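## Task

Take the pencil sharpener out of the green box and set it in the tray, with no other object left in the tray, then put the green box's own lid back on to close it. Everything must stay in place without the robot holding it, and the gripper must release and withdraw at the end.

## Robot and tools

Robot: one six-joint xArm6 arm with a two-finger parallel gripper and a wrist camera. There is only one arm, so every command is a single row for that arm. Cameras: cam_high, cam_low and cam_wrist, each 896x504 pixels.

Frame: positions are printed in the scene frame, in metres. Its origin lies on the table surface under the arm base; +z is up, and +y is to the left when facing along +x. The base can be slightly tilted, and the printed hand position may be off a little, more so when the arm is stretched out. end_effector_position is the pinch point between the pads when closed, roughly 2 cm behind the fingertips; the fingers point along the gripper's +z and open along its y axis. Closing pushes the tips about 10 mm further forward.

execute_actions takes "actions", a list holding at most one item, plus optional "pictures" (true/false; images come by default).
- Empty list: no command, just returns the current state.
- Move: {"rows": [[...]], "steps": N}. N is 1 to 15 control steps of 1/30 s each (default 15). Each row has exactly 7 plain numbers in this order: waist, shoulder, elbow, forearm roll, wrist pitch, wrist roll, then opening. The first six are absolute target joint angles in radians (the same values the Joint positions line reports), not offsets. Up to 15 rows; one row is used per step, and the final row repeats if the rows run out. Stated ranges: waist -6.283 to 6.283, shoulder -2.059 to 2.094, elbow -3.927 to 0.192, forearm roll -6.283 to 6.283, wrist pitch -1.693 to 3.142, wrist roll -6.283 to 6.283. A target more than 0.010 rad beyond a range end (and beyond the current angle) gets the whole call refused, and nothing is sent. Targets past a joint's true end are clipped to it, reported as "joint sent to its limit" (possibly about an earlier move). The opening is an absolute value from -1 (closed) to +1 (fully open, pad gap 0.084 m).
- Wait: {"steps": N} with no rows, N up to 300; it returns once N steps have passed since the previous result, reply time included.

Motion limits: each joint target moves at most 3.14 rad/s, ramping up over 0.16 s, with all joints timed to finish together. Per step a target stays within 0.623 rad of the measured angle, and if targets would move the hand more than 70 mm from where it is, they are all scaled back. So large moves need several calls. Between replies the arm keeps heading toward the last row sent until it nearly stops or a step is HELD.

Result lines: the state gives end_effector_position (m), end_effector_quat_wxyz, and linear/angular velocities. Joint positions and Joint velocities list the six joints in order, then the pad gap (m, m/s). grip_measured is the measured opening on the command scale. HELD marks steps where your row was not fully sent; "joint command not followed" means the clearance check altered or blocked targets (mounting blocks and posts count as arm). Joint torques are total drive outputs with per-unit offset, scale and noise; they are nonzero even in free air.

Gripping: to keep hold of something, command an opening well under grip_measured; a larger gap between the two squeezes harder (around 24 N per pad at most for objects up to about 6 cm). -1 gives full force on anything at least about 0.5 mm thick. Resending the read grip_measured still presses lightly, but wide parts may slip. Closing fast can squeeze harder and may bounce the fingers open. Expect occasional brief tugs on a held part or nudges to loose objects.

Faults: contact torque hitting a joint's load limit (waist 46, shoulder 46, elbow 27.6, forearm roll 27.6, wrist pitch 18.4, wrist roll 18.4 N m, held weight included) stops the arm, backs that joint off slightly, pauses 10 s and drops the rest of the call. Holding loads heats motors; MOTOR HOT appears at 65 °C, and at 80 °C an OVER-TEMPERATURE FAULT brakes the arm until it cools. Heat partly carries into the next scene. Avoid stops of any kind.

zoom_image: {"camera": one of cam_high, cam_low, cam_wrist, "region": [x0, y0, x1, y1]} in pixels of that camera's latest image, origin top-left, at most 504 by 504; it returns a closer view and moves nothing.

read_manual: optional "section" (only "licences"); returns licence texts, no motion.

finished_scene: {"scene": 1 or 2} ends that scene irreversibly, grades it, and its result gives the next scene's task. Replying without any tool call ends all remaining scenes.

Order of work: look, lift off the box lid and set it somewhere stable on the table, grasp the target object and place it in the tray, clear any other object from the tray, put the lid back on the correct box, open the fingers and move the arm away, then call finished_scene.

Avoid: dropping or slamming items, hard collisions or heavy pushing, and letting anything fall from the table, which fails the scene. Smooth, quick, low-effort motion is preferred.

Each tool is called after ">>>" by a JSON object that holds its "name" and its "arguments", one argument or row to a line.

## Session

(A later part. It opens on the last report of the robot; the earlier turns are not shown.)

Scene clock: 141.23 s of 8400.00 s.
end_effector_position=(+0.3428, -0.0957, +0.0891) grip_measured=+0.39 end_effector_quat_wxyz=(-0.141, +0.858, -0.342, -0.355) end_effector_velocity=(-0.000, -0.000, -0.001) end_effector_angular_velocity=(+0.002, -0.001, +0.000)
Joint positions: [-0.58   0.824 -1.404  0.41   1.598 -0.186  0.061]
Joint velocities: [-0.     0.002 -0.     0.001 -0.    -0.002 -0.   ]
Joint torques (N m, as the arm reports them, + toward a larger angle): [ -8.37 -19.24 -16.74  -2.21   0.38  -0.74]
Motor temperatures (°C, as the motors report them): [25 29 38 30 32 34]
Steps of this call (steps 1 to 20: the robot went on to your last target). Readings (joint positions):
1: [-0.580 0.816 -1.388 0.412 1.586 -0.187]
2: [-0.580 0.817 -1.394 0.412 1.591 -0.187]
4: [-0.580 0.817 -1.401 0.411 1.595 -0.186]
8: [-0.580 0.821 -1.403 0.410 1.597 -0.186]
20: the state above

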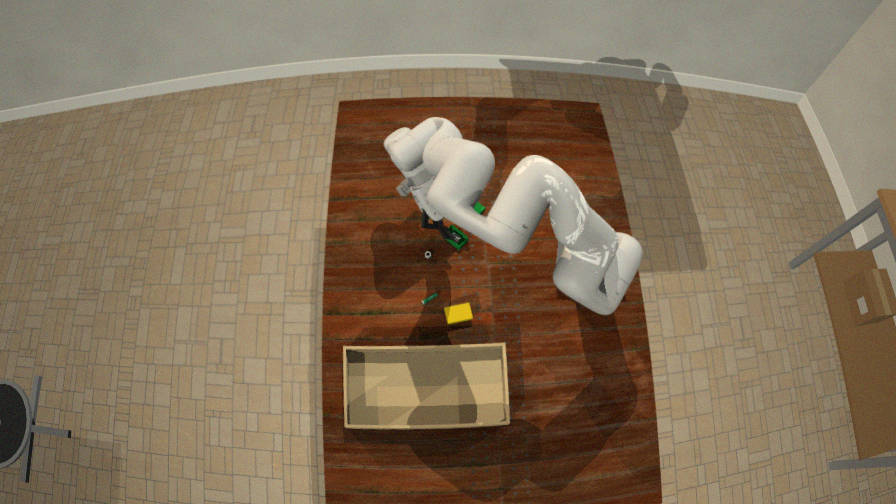

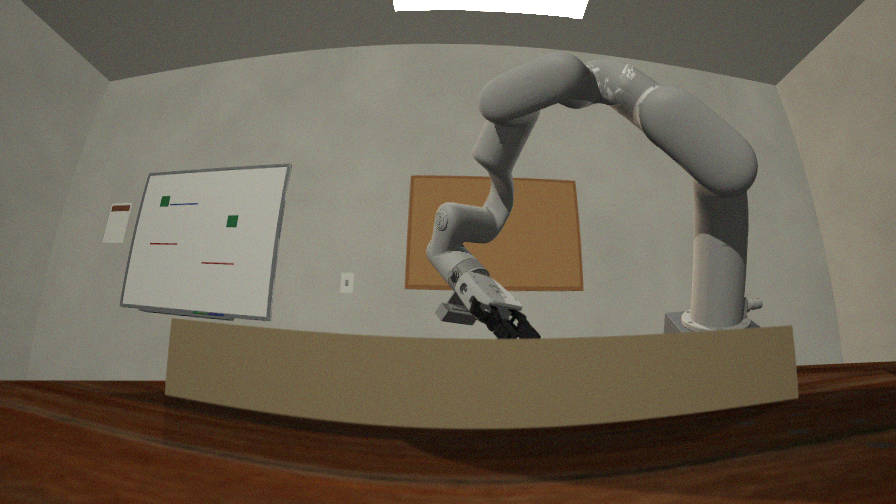

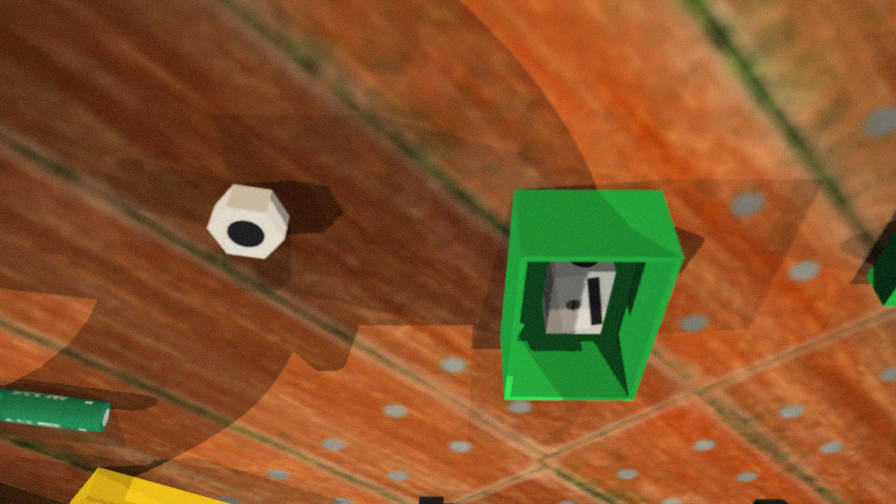

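>>> {"name": "execute_actions", "arguments": {
  "actions": [
    {"rows":[[-0.563,0.865,-1.412,0.425,1.565,-0.192,0.3],[-0.563,0.865,-1.412,0.425,1.565,-0.192,0.3],[-0.563,0.865,-1.412,0.425,1.565,-0.192,0.3],[-0.546,0.905,-1.42,0.44,1.532,-0.198,0.3],[-0.546,0.905,-1.42,0.44,1.532,-0.198,0.3],[-0.546,0.905,-1.42,0.44,1.532,-0.198,0.3],[-0.5295,0.946,-1.429,0.4535,1.499,-0.204,0.3]]}
  ],
  "pictures": false
}}

>>> {"name": "execute_actions", "arguments": {
  "actions": [
    {"rows":[[-0.5295,0.946,-1.429,0.4535,1.499,-0.204,0.2],[-0.5295,0.946,-1.429,0.4535,1.499,-0.204,0.1],[-0.5295,0.946,-1.429,0.4535,1.499,-0.204,0.0],[-0.5295,0.946,-1.429,0.4535,1.499,-0.204,-0.1],[-0.5295,0.946,-1.429,0.4535,1.499,-0.204,-0.15],[-0.5295,0.946,-1.429,0.4535,1.499,-0.204,-0.2],[-0.5295,0.946,-1.429,0.4535,1.499,-0.204,-0.3],[-0.5295,0.946,-1.429,0.4535,1.499,-0.204,-0.7]]}
  ]
}}

>>> {"name": "execute_actions", "arguments": {
  "actions": [
    {"rows":[[-0.546,0.905,-1.42,0.44,1.532,-0.198,-0.7],[-0.546,0.905,-1.42,0.44,1.532,-0.198,-0.7],[-0.546,0.905,-1.42,0.44,1.532,-0.198,-0.7],[-0.58,0.824,-1.404,0.41,1.598,-0.186,-0.7]]}
  ]
}}

Scene clock: 150.57 s of 8400.00 s.
end_effector_position=(+0.3416, -0.0966, +0.0295) grip_measured=+0.29 end_effector_quat_wxyz=(-0.141, +0.858, -0.342, -0.356) end_effector_velocity=(+0.019, -0.008, +0.003) end_effector_angular_velocity=(-0.030, -0.048, +0.016)
Joint positions: [-0.53   0.945 -1.428  0.453  1.501 -0.204  0.056]
Joint velocities: [ 0.    -0.007 -0.03   0.007 -0.023 -0.004  0.   ]
Joint torques (N m, as the arm reports them, + toward a larger angle): [ -8.59 -19.73 -14.93  -2.15   0.33  -0.7 ]
Motor temperatures (°C, as the motors report them): [25 30 38 30 32 34]
Steps of this call (steps 1 to 15: the robot went on to your last target; steps 16 to 90: nothing new was sent; then 5.83 s passed at rest; steps 91 to 105: all 15 steps of this action). Readings (joint positions):
91: [-0.580 0.824 -1.404 0.410 1.597 -0.186]
92: [-0.578 0.829 -1.406 0.413 1.592 -0.187]
94: [-0.569 0.849 -1.411 0.420 1.576 -0.190]
98: [-0.547 0.903 -1.418 0.438 1.535 -0.197]
105: the state above

Scene clock: 151.07 s of 8400.00 s.
end_effector_position=(+0.3420, -0.0968, +0.0292) grip_measured=-0.19 end_effector_quat_wxyz=(-0.141, +0.859, -0.342, -0.355) end_effector_velocity=(-0.000, -0.000, -0.000) end_effector_angular_velocity=(-0.000, +0.001, +0.000)
Joint positions: [-0.53   0.945 -1.429  0.453  1.499 -0.204  0.036]
Joint velocities: [-0.     0.001 -0.    -0.001 -0.     0.     0.   ]
Joint torques (N m, as the arm reports them, + toward a larger angle): [ -7.95 -18.76 -14.54  -1.92   0.02  -0.72]
Motor temperatures (°C, as the motors report them): [25 30 38 30 32 34]
Steps of this call (steps 1 to 15: all 15 steps of this action). Readings (joint positions):
1: [-0.530 0.945 -1.429 0.453 1.500 -0.204]
2: [-0.530 0.944 -1.430 0.453 1.500 -0.204]
4: [-0.530 0.945 -1.430 0.453 1.499 -0.204]
8: [-0.530 0.945 -1.429 0.453 1.499 -0.204]
15: the state above

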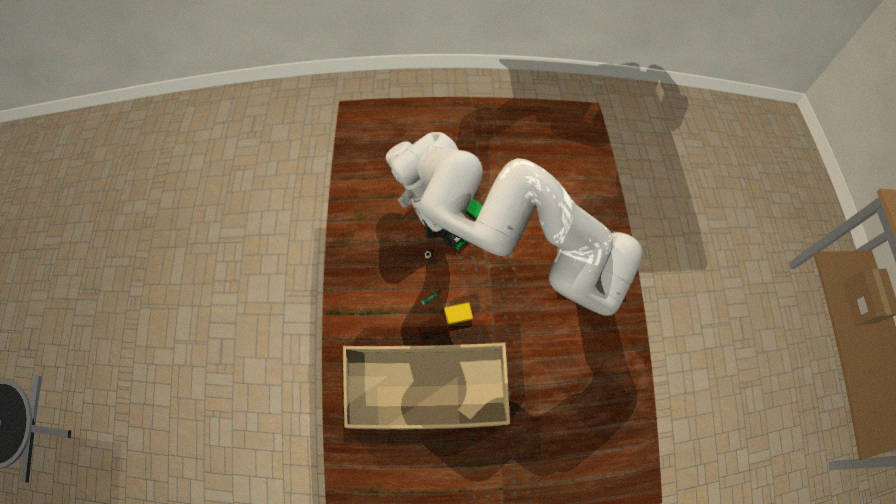

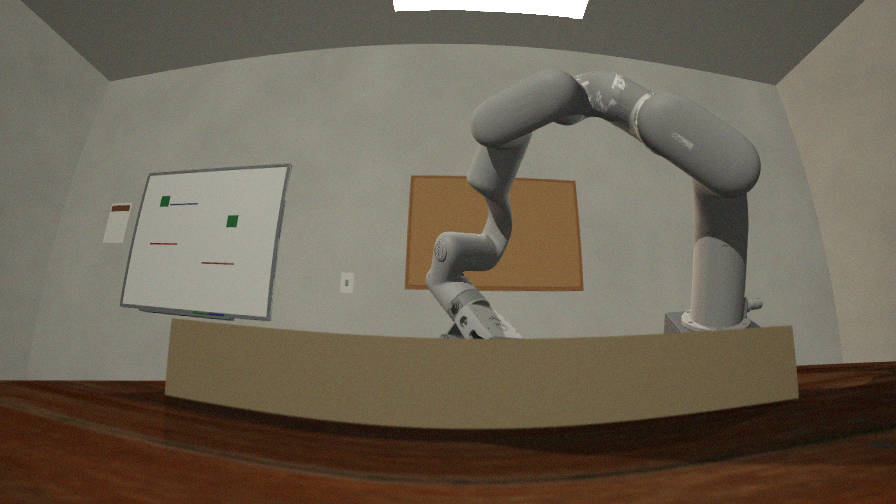

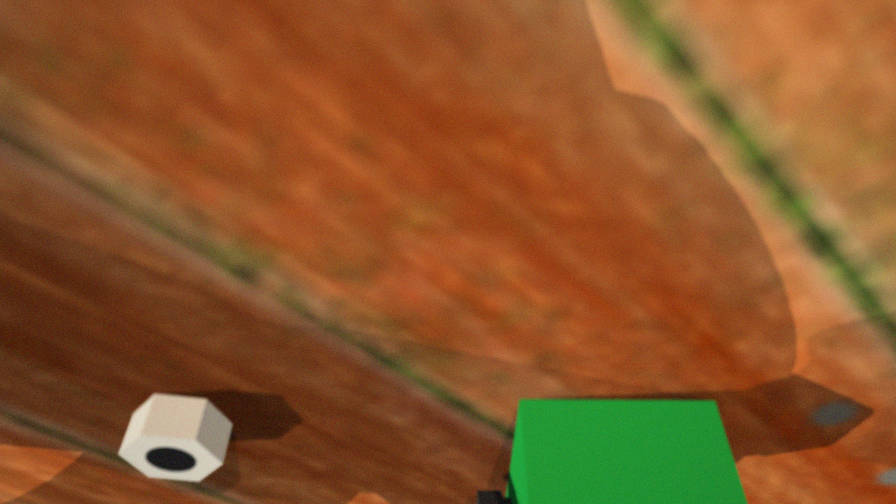

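Scene clock: 151.57 s of 8400.00 s.
end_effector_position=(+0.3419, -0.0953, +0.0879) grip_measured=-0.19 end_effector_quat_wxyz=(-0.141, +0.858, -0.343, -0.356) end_effector_velocity=(-0.006, +0.002, -0.001) end_effector_angular_velocity=(+0.009, +0.019, -0.004)
Joint positions: [-0.579  0.826 -1.403  0.41   1.597 -0.186  0.036]
Joint velocities: [-0.     0.004  0.007 -0.005  0.01   0.003  0.   ]
Joint torques (N m, as the arm reports them, + toward a larger angle): [ -8.53 -20.01 -17.53  -2.08   0.32  -0.75]
Motor temperatures (°C, as the motors report them): [25 30 38 30 32 34]
Steps of this call (steps 1 to 15: all 15 steps of this action). Readings (joint positions):
1: [-0.530 0.945 -1.429 0.453 1.500 -0.204]
2: [-0.532 0.941 -1.427 0.451 1.505 -0.203]
4: [-0.540 0.921 -1.421 0.445 1.521 -0.200]
8: [-0.571 0.846 -1.410 0.419 1.578 -0.190]
15: the state above

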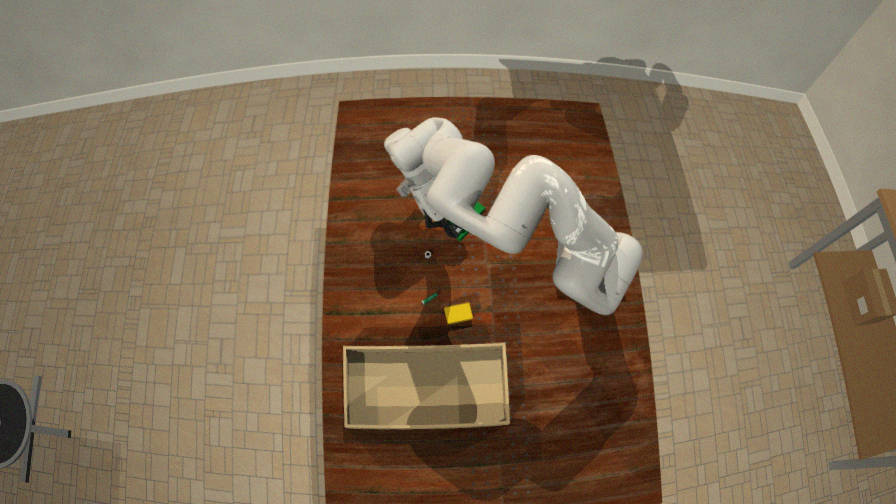

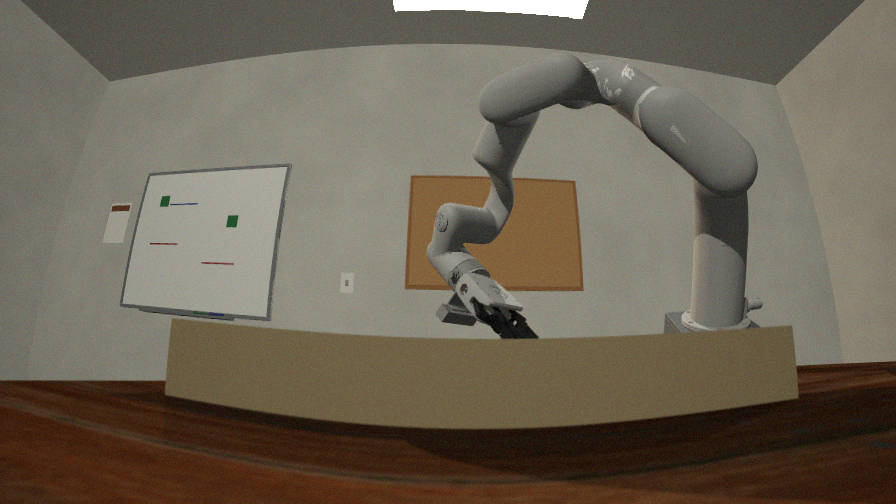

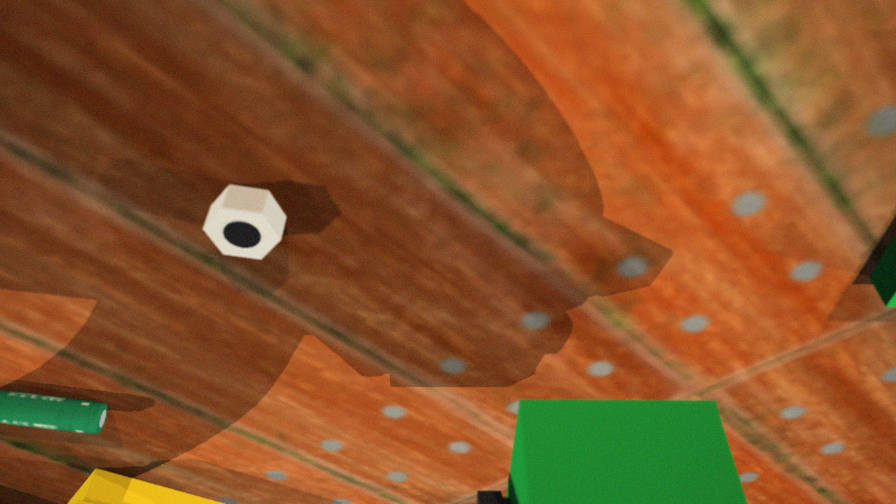

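>>> {"name": "execute_actions", "arguments": {
  "actions": [
    {"rows":[[-0.5,0.5,-1.2,0.45,1.6,-0.15,-0.7],[-0.5,0.5,-1.2,0.45,1.6,-0.15,-0.7],[-0.5,0.5,-1.2,0.45,1.6,-0.15,-0.7],[-0.5,0.5,-1.2,0.45,1.6,-0.15,-0.7],[-0.5,0.5,-1.2,0.45,1.6,-0.15,-0.7],[-0.3,-0.15,-0.75,0.5,1.4,-0.1,-0.7]]}
  ],
  "pictures": false
}}

>>> {"name": "execute_actions", "arguments": {
  "actions": [
    {"steps":20}
  ],
  "pictures": false
}}

>>> {"name": "execute_actions", "arguments": {
  "actions": [
    {"rows":[[0.638,-0.15,-0.75,0.68,-0.13,0.077,-0.7]]}
  ],
  "pictures": false
}}

>>> {"name": "execute_actions", "arguments": {
  "actions": [
    {"steps":40}
  ]
}}

Scene clock: 173.33 s of 8400.00 s.
end_effector_position=(+0.3427, +0.0400, +0.1733) grip_measured=-0.19 end_effector_quat_wxyz=(-0.074, +0.921, -0.277, -0.264) end_effector_velocity=(-0.043, +0.309, +0.196) end_effector_angular_velocity=(-0.448, -0.778, +0.580)
Joint positions: [-0.388  0.177 -0.954  0.475  1.478 -0.125  0.036]
Joint velocities: [ 0.478 -1.822  1.091  0.139 -0.43   0.134 -0.   ]
Joint torques (N m, as the arm reports them, + toward a larger angle): [ -6.09 -12.64 -15.    -2.21  -0.09  -0.75]
Motor temperatures (°C, as the motors report them): [26 31 37 30 31 34]
Steps of this call (steps 1 to 15: the robot went on to your last target; steps 16 to 90: nothing new was sent; then 18.27 s passed at rest; steps 91 to 105: all 15 steps of this action). Readings (joint positions):
91: [-0.580 0.823 -1.404 0.410 1.598 -0.186]
92: [-0.579 0.818 -1.398 0.411 1.598 -0.185]
94: [-0.566 0.767 -1.359 0.418 1.598 -0.179]
98: [-0.509 0.566 -1.230 0.441 1.584 -0.157]
105: the state above

Scene clock: 174.00 s of 8400.00 s.
end_effector_position=(+0.3243, +0.0919, +0.1994) grip_measured=-0.19 end_effector_quat_wxyz=(-0.049, +0.952, -0.233, -0.194) end_effector_velocity=(+0.000, +0.001, +0.001) end_effector_angular_velocity=(-0.001, -0.004, +0.004)
Joint positions: [-0.3   -0.149 -0.75   0.5    1.4   -0.1    0.036]
Joint velocities: [ 0.002 -0.007  0.002  0.001 -0.    -0.     0.   ]
Joint torques (N m, as the arm reports them, + toward a larger angle): [ -4.35  -9.55 -19.44  -1.87  -0.58  -0.73]
Motor temperatures (°C, as the motors report them): [26 31 37 30 31 34]
Steps of this call (steps 1 to 20: the robot went on to your last target). Readings (joint positions):
1: [-0.371 0.116 -0.917 0.480 1.464 -0.120]
2: [-0.355 0.055 -0.879 0.484 1.449 -0.115]
4: [-0.326 -0.055 -0.812 0.493 1.424 -0.107]
8: [-0.303 -0.138 -0.759 0.499 1.404 -0.101]
20: the state above

Scene clock: 174.50 s of 8400.00 s.
end_effector_position=(+0.4067, +0.2335, +0.1314) grip_measured=-0.19 end_effector_quat_wxyz=(-0.012, +0.995, -0.089, -0.040) end_effector_velocity=(+0.149, +0.374, -0.093) end_effector_angular_velocity=(-0.022, -0.949, +0.690)
Joint positions: [ 0.225 -0.149 -0.75   0.614  0.858  0.011  0.036]
Joint velocities: [ 1.14  -0.001  0.004  0.184 -1.443  0.179 -0.   ]
Joint torques (N m, as the arm reports them, + toward a larger angle): [ -4.75 -13.05 -18.69  -1.93  -1.52  -0.67]
Motor temperatures (°C, as the motors report them): [26 31 37 30 31 34]
Steps of this call (steps 1 to 15: all 15 steps of this action). Readings (joint positions):
1: [-0.300 -0.149 -0.750 0.500 1.399 -0.100]
2: [-0.294 -0.149 -0.750 0.502 1.391 -0.097]
4: [-0.240 -0.149 -0.749 0.518 1.333 -0.081]
8: [-0.062 -0.149 -0.751 0.563 1.160 -0.038]
15: the state above

Scene clock: 175.83 s of 8400.00 s.
end_effector_position=(+0.5101, +0.3933, +0.2063) grip_measured=-0.19 end_effector_quat_wxyz=(-0.084, +0.933, +0.013, +0.348) end_effector_velocity=(-0.000, +0.000, -0.001) end_effector_angular_velocity=(-0.001, +0.001, +0.001)
Joint positions: [ 0.638 -0.15  -0.75   0.68  -0.13   0.077  0.036]
Joint velocities: [ 0.001  0.002 -0.    -0.001  0.     0.    -0.   ]
Joint torques (N m, as the arm reports them, + toward a larger angle): [ -2.75 -14.92 -18.45  -1.9   -2.23  -0.69]
Motor temperatures (°C, as the motors report them): [26 31 37 30 31 34]
Steps of this call (steps 1 to 40: the robot went on to your last target). Readings (joint positions):
1: [0.263 -0.149 -0.750 0.620 0.808 0.017]
2: [0.299 -0.149 -0.750 0.625 0.756 0.023]
4: [0.368 -0.149 -0.750 0.636 0.641 0.034]
8: [0.483 -0.150 -0.750 0.655 0.380 0.052]
40: the state above

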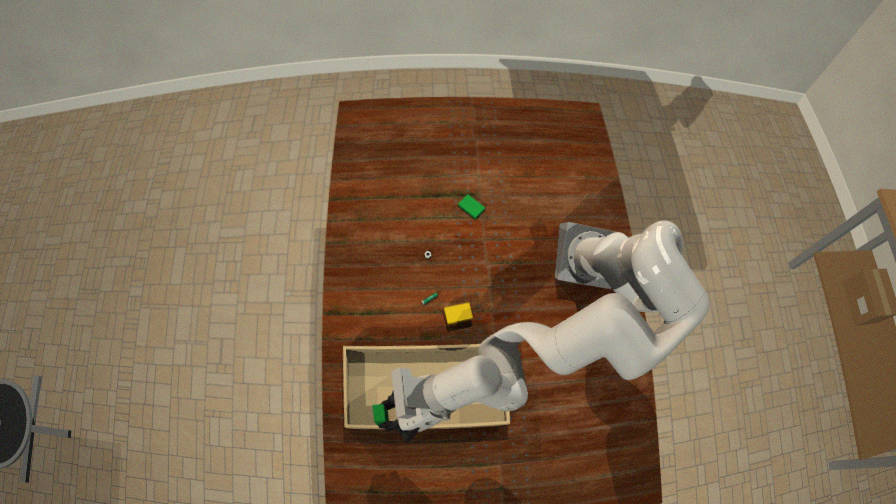

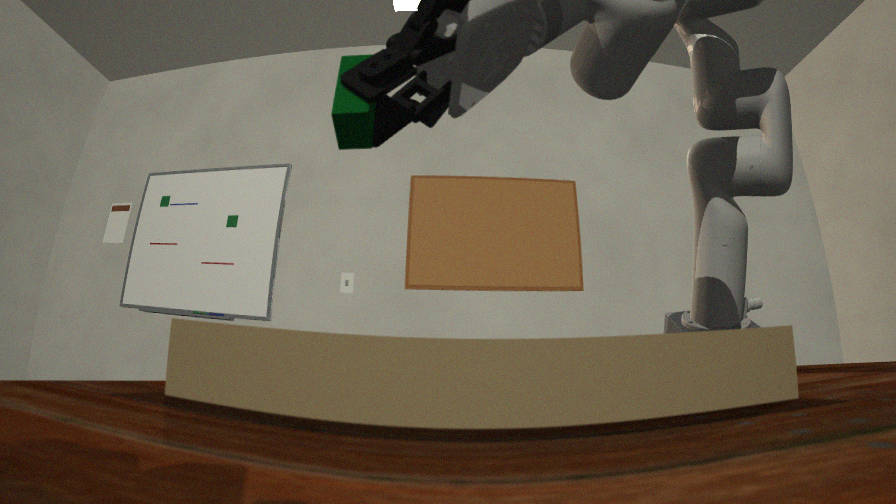

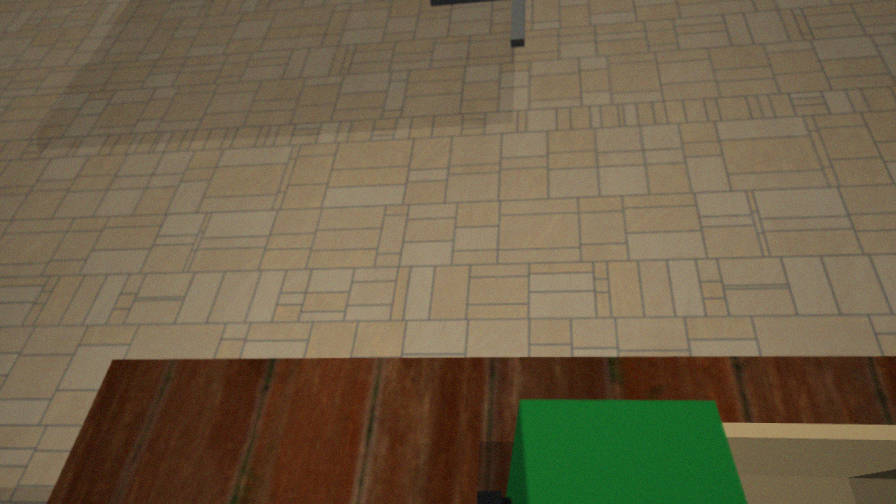

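>>> {"name": "execute_actions", "arguments": {
  "actions": [
    {"rows":[[0.638,-0.06,-0.748,0.68,-0.22,0.077,-0.7],[0.638,-0.06,-0.748,0.68,-0.22,0.077,-0.7],[0.638,-0.06,-0.748,0.68,-0.22,0.077,-0.7],[0.638,0.03,-0.746,0.68,-0.31,0.077,-0.7],[0.638,0.03,-0.746,0.68,-0.31,0.077,-0.7],[0.638,0.03,-0.746,0.68,-0.31,0.077,-0.7],[0.638,0.124,-0.744,0.683,-0.406,0.077,-0.7]]}
  ],
  "pictures": false
}}

>>> {"name": "execute_actions", "arguments": {
  "actions": [
    {"steps":10}
  ]
}}

Scene clock: 180.83 s of 8400.00 s.
end_effector_position=(+0.5303, +0.3273, +0.1254) grip_measured=-0.19 end_effector_quat_wxyz=(+0.000, +0.924, +0.002, +0.381) end_effector_velocity=(+0.021, +0.016, +0.026) end_effector_angular_velocity=(+0.023, -0.103, +0.017)
Joint positions: [ 0.638  0.121 -0.743  0.683 -0.401  0.077  0.036]
Joint velocities: [ 0.002  0.014 -0.043 -0.003 -0.083  0.001 -0.   ]
Joint torques (N m, as the arm reports them, + toward a larger angle): [ -3.62 -16.51 -13.82  -1.49  -2.24  -0.74]
Motor temperatures (°C, as the motors report them): [25 31 38 30 32 34]
Steps of this call (steps 1 to 15: the robot went on to your last target; steps 16 to 90: nothing new was sent; then 1.50 s passed at rest; steps 91 to 105: all 15 steps of this action). Readings (joint positions):
91: [0.638 -0.149 -0.750 0.680 -0.131 0.077]
92: [0.638 -0.144 -0.751 0.680 -0.139 0.077]
94: [0.638 -0.106 -0.753 0.680 -0.180 0.077]
98: [0.638 0.013 -0.745 0.680 -0.291 0.077]
105: the state above

Scene clock: 181.17 s of 8400.00 s.
end_effector_position=(+0.5309, +0.3271, +0.1256) grip_measured=-0.19 end_effector_quat_wxyz=(+0.000, +0.924, +0.002, +0.383) end_effector_velocity=(-0.001, -0.002, -0.003) end_effector_angular_velocity=(-0.003, +0.004, -0.003)
Joint positions: [ 0.638  0.123 -0.744  0.683 -0.406  0.077  0.036]
Joint velocities: [-0.     0.005  0.001  0.001  0.     0.    -0.   ]
Joint torques (N m, as the arm reports them, + toward a larger angle): [ -3.49 -16.25 -13.81  -1.49  -2.22  -0.75]
Motor temperatures (°C, as the motors report them): [25 31 38 30 32 34]
Steps of this call (steps 1 to 10: the robot went on to your last target). Readings (joint positions):
1: [0.638 0.121 -0.744 0.683 -0.403 0.077]
2: [0.638 0.121 -0.745 0.683 -0.404 0.077]
4: [0.638 0.122 -0.745 0.683 -0.405 0.077]
8: [0.638 0.123 -0.744 0.683 -0.406 0.077]
10: the state above

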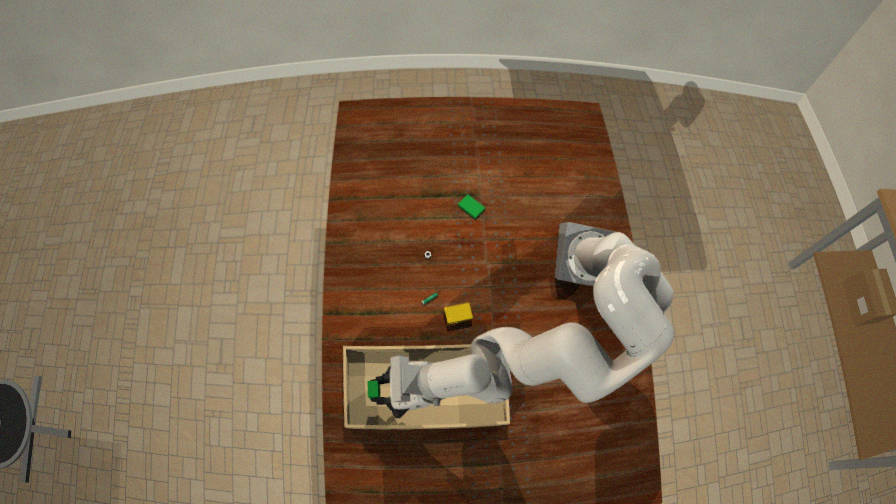

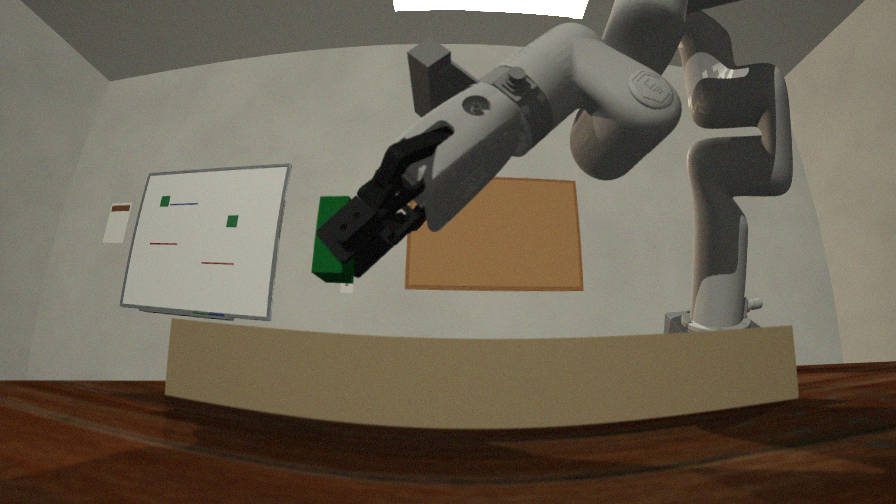

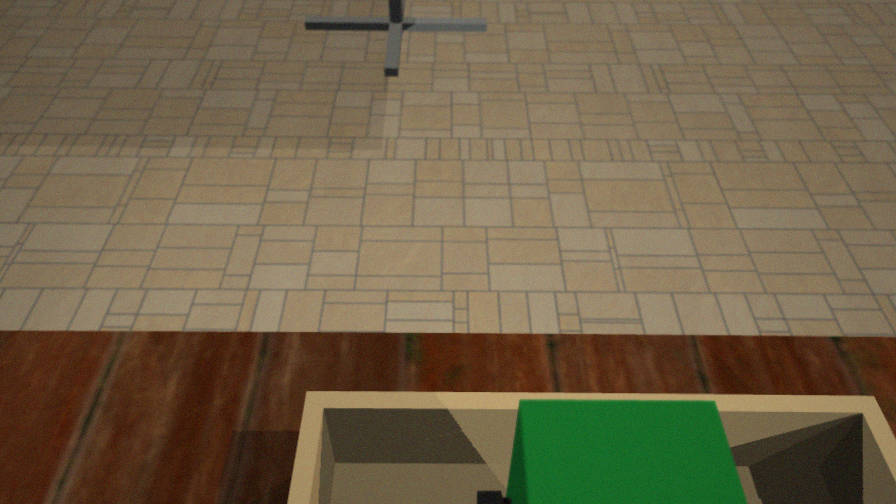

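>>> {"name": "execute_actions", "arguments": {
  "actions": [
    {"rows":[[0.66,0.23,-0.795,0.683,-0.52,0.115,-0.7],[0.66,0.23,-0.795,0.683,-0.52,0.115,-0.7],[0.66,0.23,-0.795,0.683,-0.52,0.115,-0.7],[0.66,0.23,-0.795,0.683,-0.52,0.115,-0.7],[0.683,0.34,-0.847,0.683,-0.64,0.15,-0.7],[0.683,0.34,-0.847,0.683,-0.64,0.15,-0.7],[0.683,0.34,-0.847,0.683,-0.64,0.15,-0.7],[0.683,0.34,-0.847,0.683,-0.64,0.15,-0.7],[0.705,0.45,-0.90,0.683,-0.76,0.19,-0.7]]}
  ],
  "pictures": false
}}

>>> {"name": "execute_actions", "arguments": {
  "actions": [
    {"rows":[[0.716,0.50,-0.925,0.683,-0.82,0.21,-0.7],[0.716,0.50,-0.925,0.683,-0.82,0.21,-0.7],[0.716,0.50,-0.925,0.683,-0.82,0.21,-0.7],[0.728,0.556,-0.95,0.683,-0.88,0.23,-0.7]]}
  ]
}}

Scene clock: 189.47 s of 8400.00 s.
end_effector_position=(+0.5550, +0.3344, +0.0768) grip_measured=-0.19 end_effector_quat_wxyz=(+0.003, +0.884, -0.008, +0.468) end_effector_velocity=(+0.008, +0.001, -0.026) end_effector_angular_velocity=(+0.016, -0.145, -0.006)
Joint positions: [ 0.703  0.44  -0.891  0.683 -0.743  0.185  0.036]
Joint velocities: [ 0.036  0.198 -0.09   0.003 -0.237  0.078 -0.   ]
Joint torques (N m, as the arm reports them, + toward a larger angle): [ -4.75 -23.51 -12.43  -1.18  -2.27  -0.71]
Motor temperatures (°C, as the motors report them): [25 31 37 30 32 34]
Steps of this call (steps 1 to 15: the robot went on to your last target; steps 16 to 90: nothing new was sent; then 4.80 s passed at rest; steps 91 to 105: all 15 steps of this action). Readings (joint positions):
91: [0.638 0.124 -0.744 0.683 -0.407 0.077]
92: [0.639 0.130 -0.748 0.683 -0.415 0.080]
94: [0.648 0.171 -0.770 0.683 -0.461 0.095]
98: [0.670 0.280 -0.819 0.683 -0.574 0.131]
105: the state above

Scene clock: 189.97 s of 8400.00 s.
end_effector_position=(+0.5579, +0.3392, +0.0625) grip_measured=-0.19 end_effector_quat_wxyz=(-0.005, +0.863, -0.009, +0.505) end_effector_velocity=(+0.001, +0.000, +0.000) end_effector_angular_velocity=(+0.003, -0.008, -0.001)
Joint positions: [ 0.728  0.554 -0.95   0.683 -0.879  0.23   0.036]
Joint velocities: [ 0.001  0.006 -0.004  0.    -0.009  0.004 -0.   ]
Joint torques (N m, as the arm reports them, + toward a larger angle): [ -4.13 -18.14  -8.88  -1.09  -2.02  -0.68]
Motor temperatures (°C, as the motors report them): [25 31 37 30 32 34]
Steps of this call (steps 1 to 15: all 15 steps of this action). Readings (joint positions):
1: [0.704 0.445 -0.894 0.683 -0.750 0.187]
2: [0.705 0.451 -0.900 0.683 -0.762 0.191]
4: [0.711 0.476 -0.915 0.683 -0.795 0.201]
8: [0.725 0.540 -0.942 0.683 -0.861 0.224]
15: the state above

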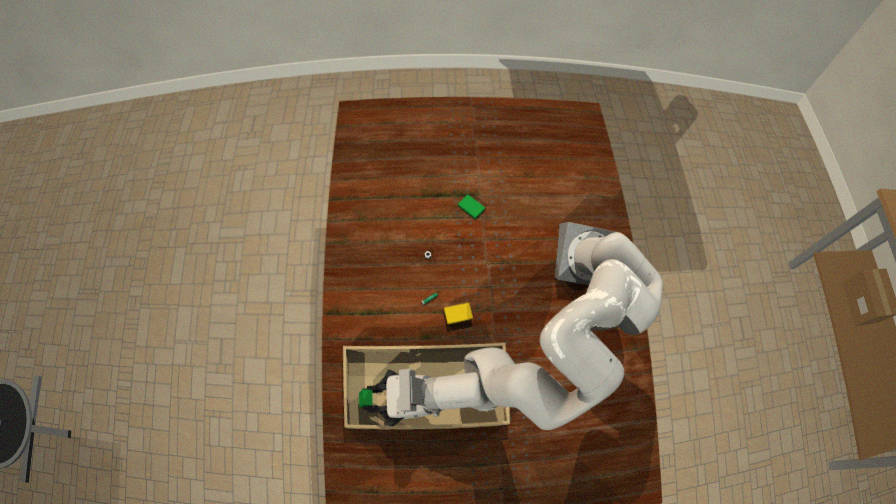

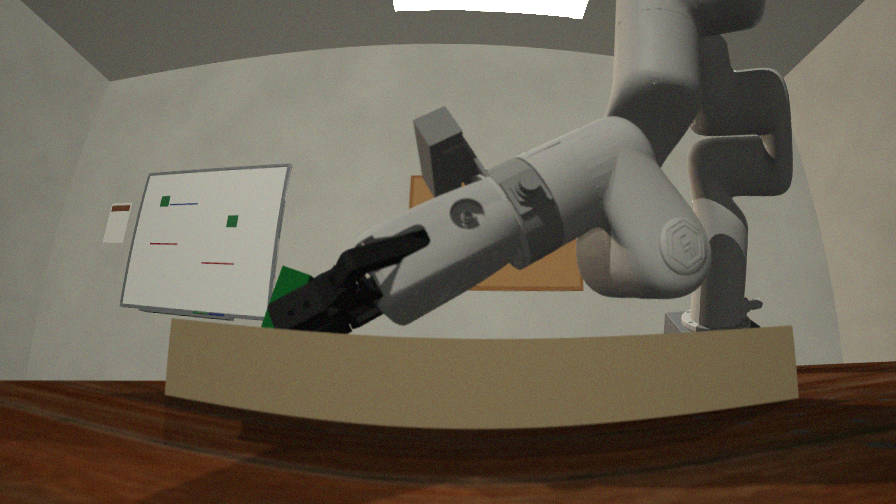

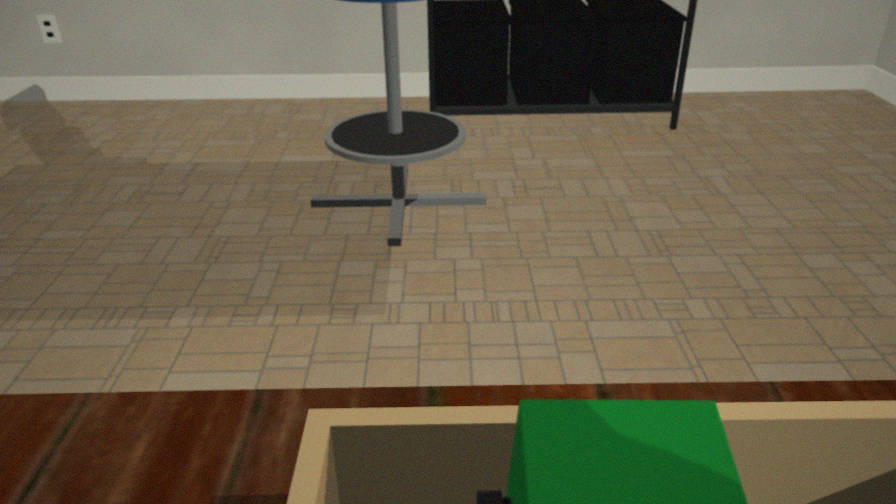

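Room to go to the low pose.

>>> {"name": "execute_actions", "arguments": {
  "actions": [
    {"rows":[[0.732,0.578,-0.961,0.70,-0.97,0.22,-0.7],[0.732,0.578,-0.961,0.70,-0.97,0.22,-0.7],[0.732,0.578,-0.961,0.70,-0.97,0.22,-0.7],[0.732,0.578,-0.961,0.70,-0.97,0.22,-0.7],[0.737,0.60,-0.972,0.72,-1.06,0.21,-0.7],[0.737,0.60,-0.972,0.72,-1.06,0.21,-0.7],[0.737,0.60,-0.972,0.72,-1.06,0.21,-0.7],[0.737,0.60,-0.972,0.72,-1.06,0.21,-0.7],[0.741,0.623,-0.984,0.742,-1.152,0.198,-0.7]]}
  ],
  "pictures": false
}}

>>> {"name": "execute_actions", "arguments": {
  "actions": [
    {"steps":30}
  ]
}}

>>> {"name": "zoom_image", "arguments": {
  "camera": "cam_low",
  "region": [150,100,650,400]
}}

Scene clock: 195.97 s of 8400.00 s.
end_effector_position=(+0.5617, +0.3360, +0.1034) grip_measured=-0.19 end_effector_quat_wxyz=(+0.000, +0.797, +0.001, +0.604) end_effector_velocity=(-0.002, -0.003, +0.029) end_effector_angular_velocity=(-0.017, -0.154, +0.003)
Joint positions: [ 0.741  0.621 -0.982  0.739 -1.14   0.199  0.036]
Joint velocities: [ 0.006  0.038 -0.02   0.037 -0.165 -0.021  0.   ]
Joint torques (N m, as the arm reports them, + toward a larger angle): [ -4.17 -18.76  -8.66  -1.41  -1.58  -0.57]
Motor temperatures (°C, as the motors report them): [25 31 36 30 32 34]
Steps of this call (steps 1 to 15: the robot went on to your last target; steps 16 to 90: nothing new was sent; then 2.50 s passed at rest; steps 91 to 105: all 15 steps of this action). Readings (joint positions):
91: [0.728 0.556 -0.950 0.683 -0.881 0.230]
92: [0.728 0.558 -0.951 0.685 -0.889 0.229]
94: [0.730 0.567 -0.956 0.692 -0.928 0.225]
98: [0.734 0.589 -0.966 0.710 -1.014 0.215]
105: the state above

Scene clock: 196.97 s of 8400.00 s.
end_effector_position=(+0.5617, +0.3360, +0.1057) grip_measured=-0.19 end_effector_quat_wxyz=(+0.000, +0.794, +0.001, +0.608) end_effector_velocity=(-0.000, -0.000, -0.001) end_effector_angular_velocity=(-0.002, +0.001, +0.001)
Joint positions: [ 0.741  0.623 -0.984  0.742 -1.152  0.198  0.036]
Joint velocities: [ 0.     0.001  0.001 -0.001 -0.    -0.    -0.   ]
Joint torques (N m, as the arm reports them, + toward a larger angle): [ -4.02 -18.15  -8.09  -1.05  -1.93  -0.69]
Motor temperatures (°C, as the motors report them): [25 31 36 30 32 34]
Steps of this call (steps 1 to 30: the robot went on to your last target). Readings (joint positions):
1: [0.741 0.622 -0.983 0.740 -1.145 0.199]
2: [0.741 0.622 -0.983 0.741 -1.147 0.199]
4: [0.741 0.622 -0.984 0.742 -1.150 0.198]
8: [0.741 0.623 -0.984 0.742 -1.152 0.198]
30: the state above
The arm was judged still, so your last target was given up. Only a new action makes it travel on or press farther. Fingers that are still opening or closing keep moving.

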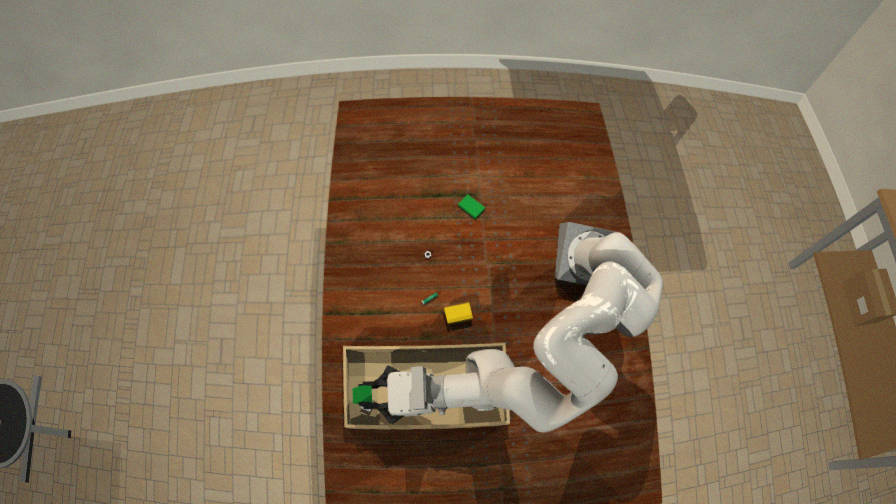

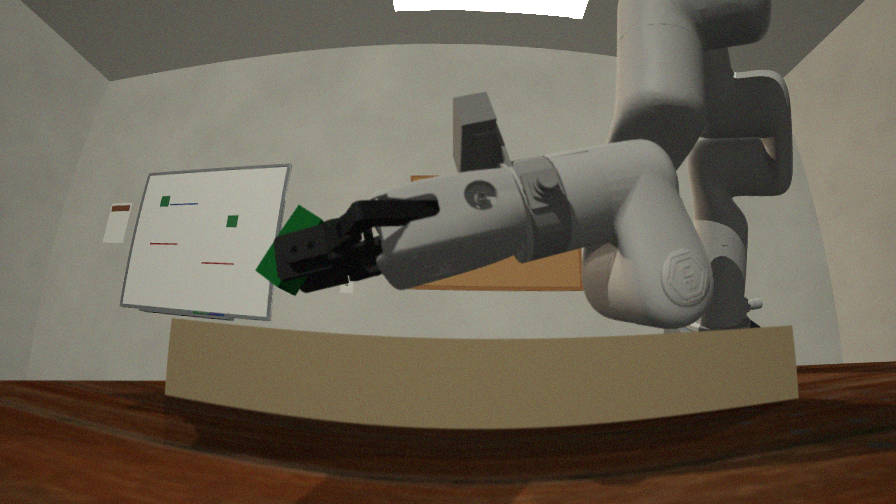

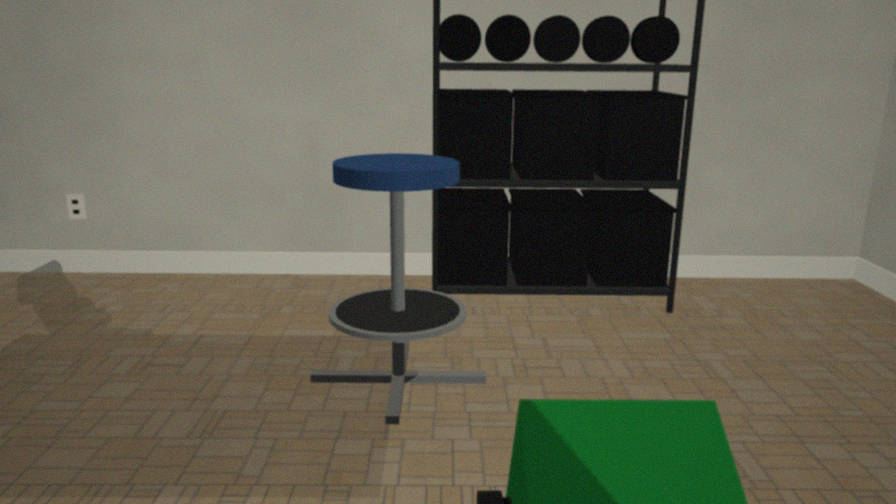

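Region (150, 100, 650, 400) of cam_low's 896x504 image, scaled by 1.008, with more detail than that image has; it fills the top 302 rows of this view, and the rest is white.

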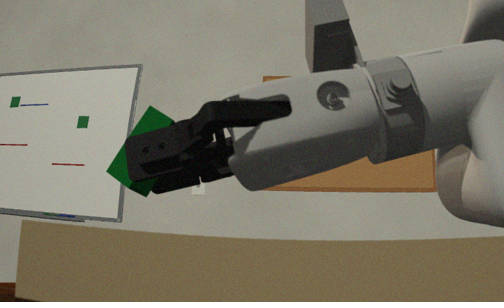

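>>> {"name": "zoom_image", "arguments": {
  "camera": "cam_high",
  "region": [335,340,455,435]
}}

Region (335, 340, 455, 435) of cam_high's 896x504 image, scaled by 4.200, with more detail than that image has; it fills the top 399 rows of this view, and the rest is white.

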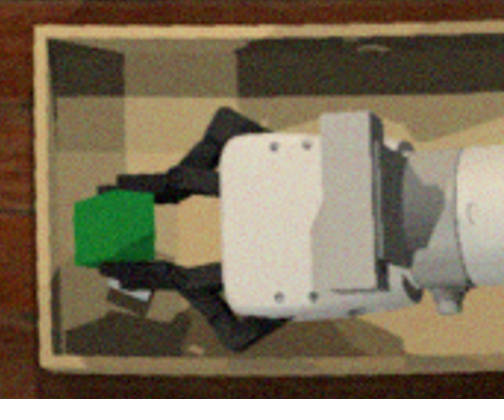

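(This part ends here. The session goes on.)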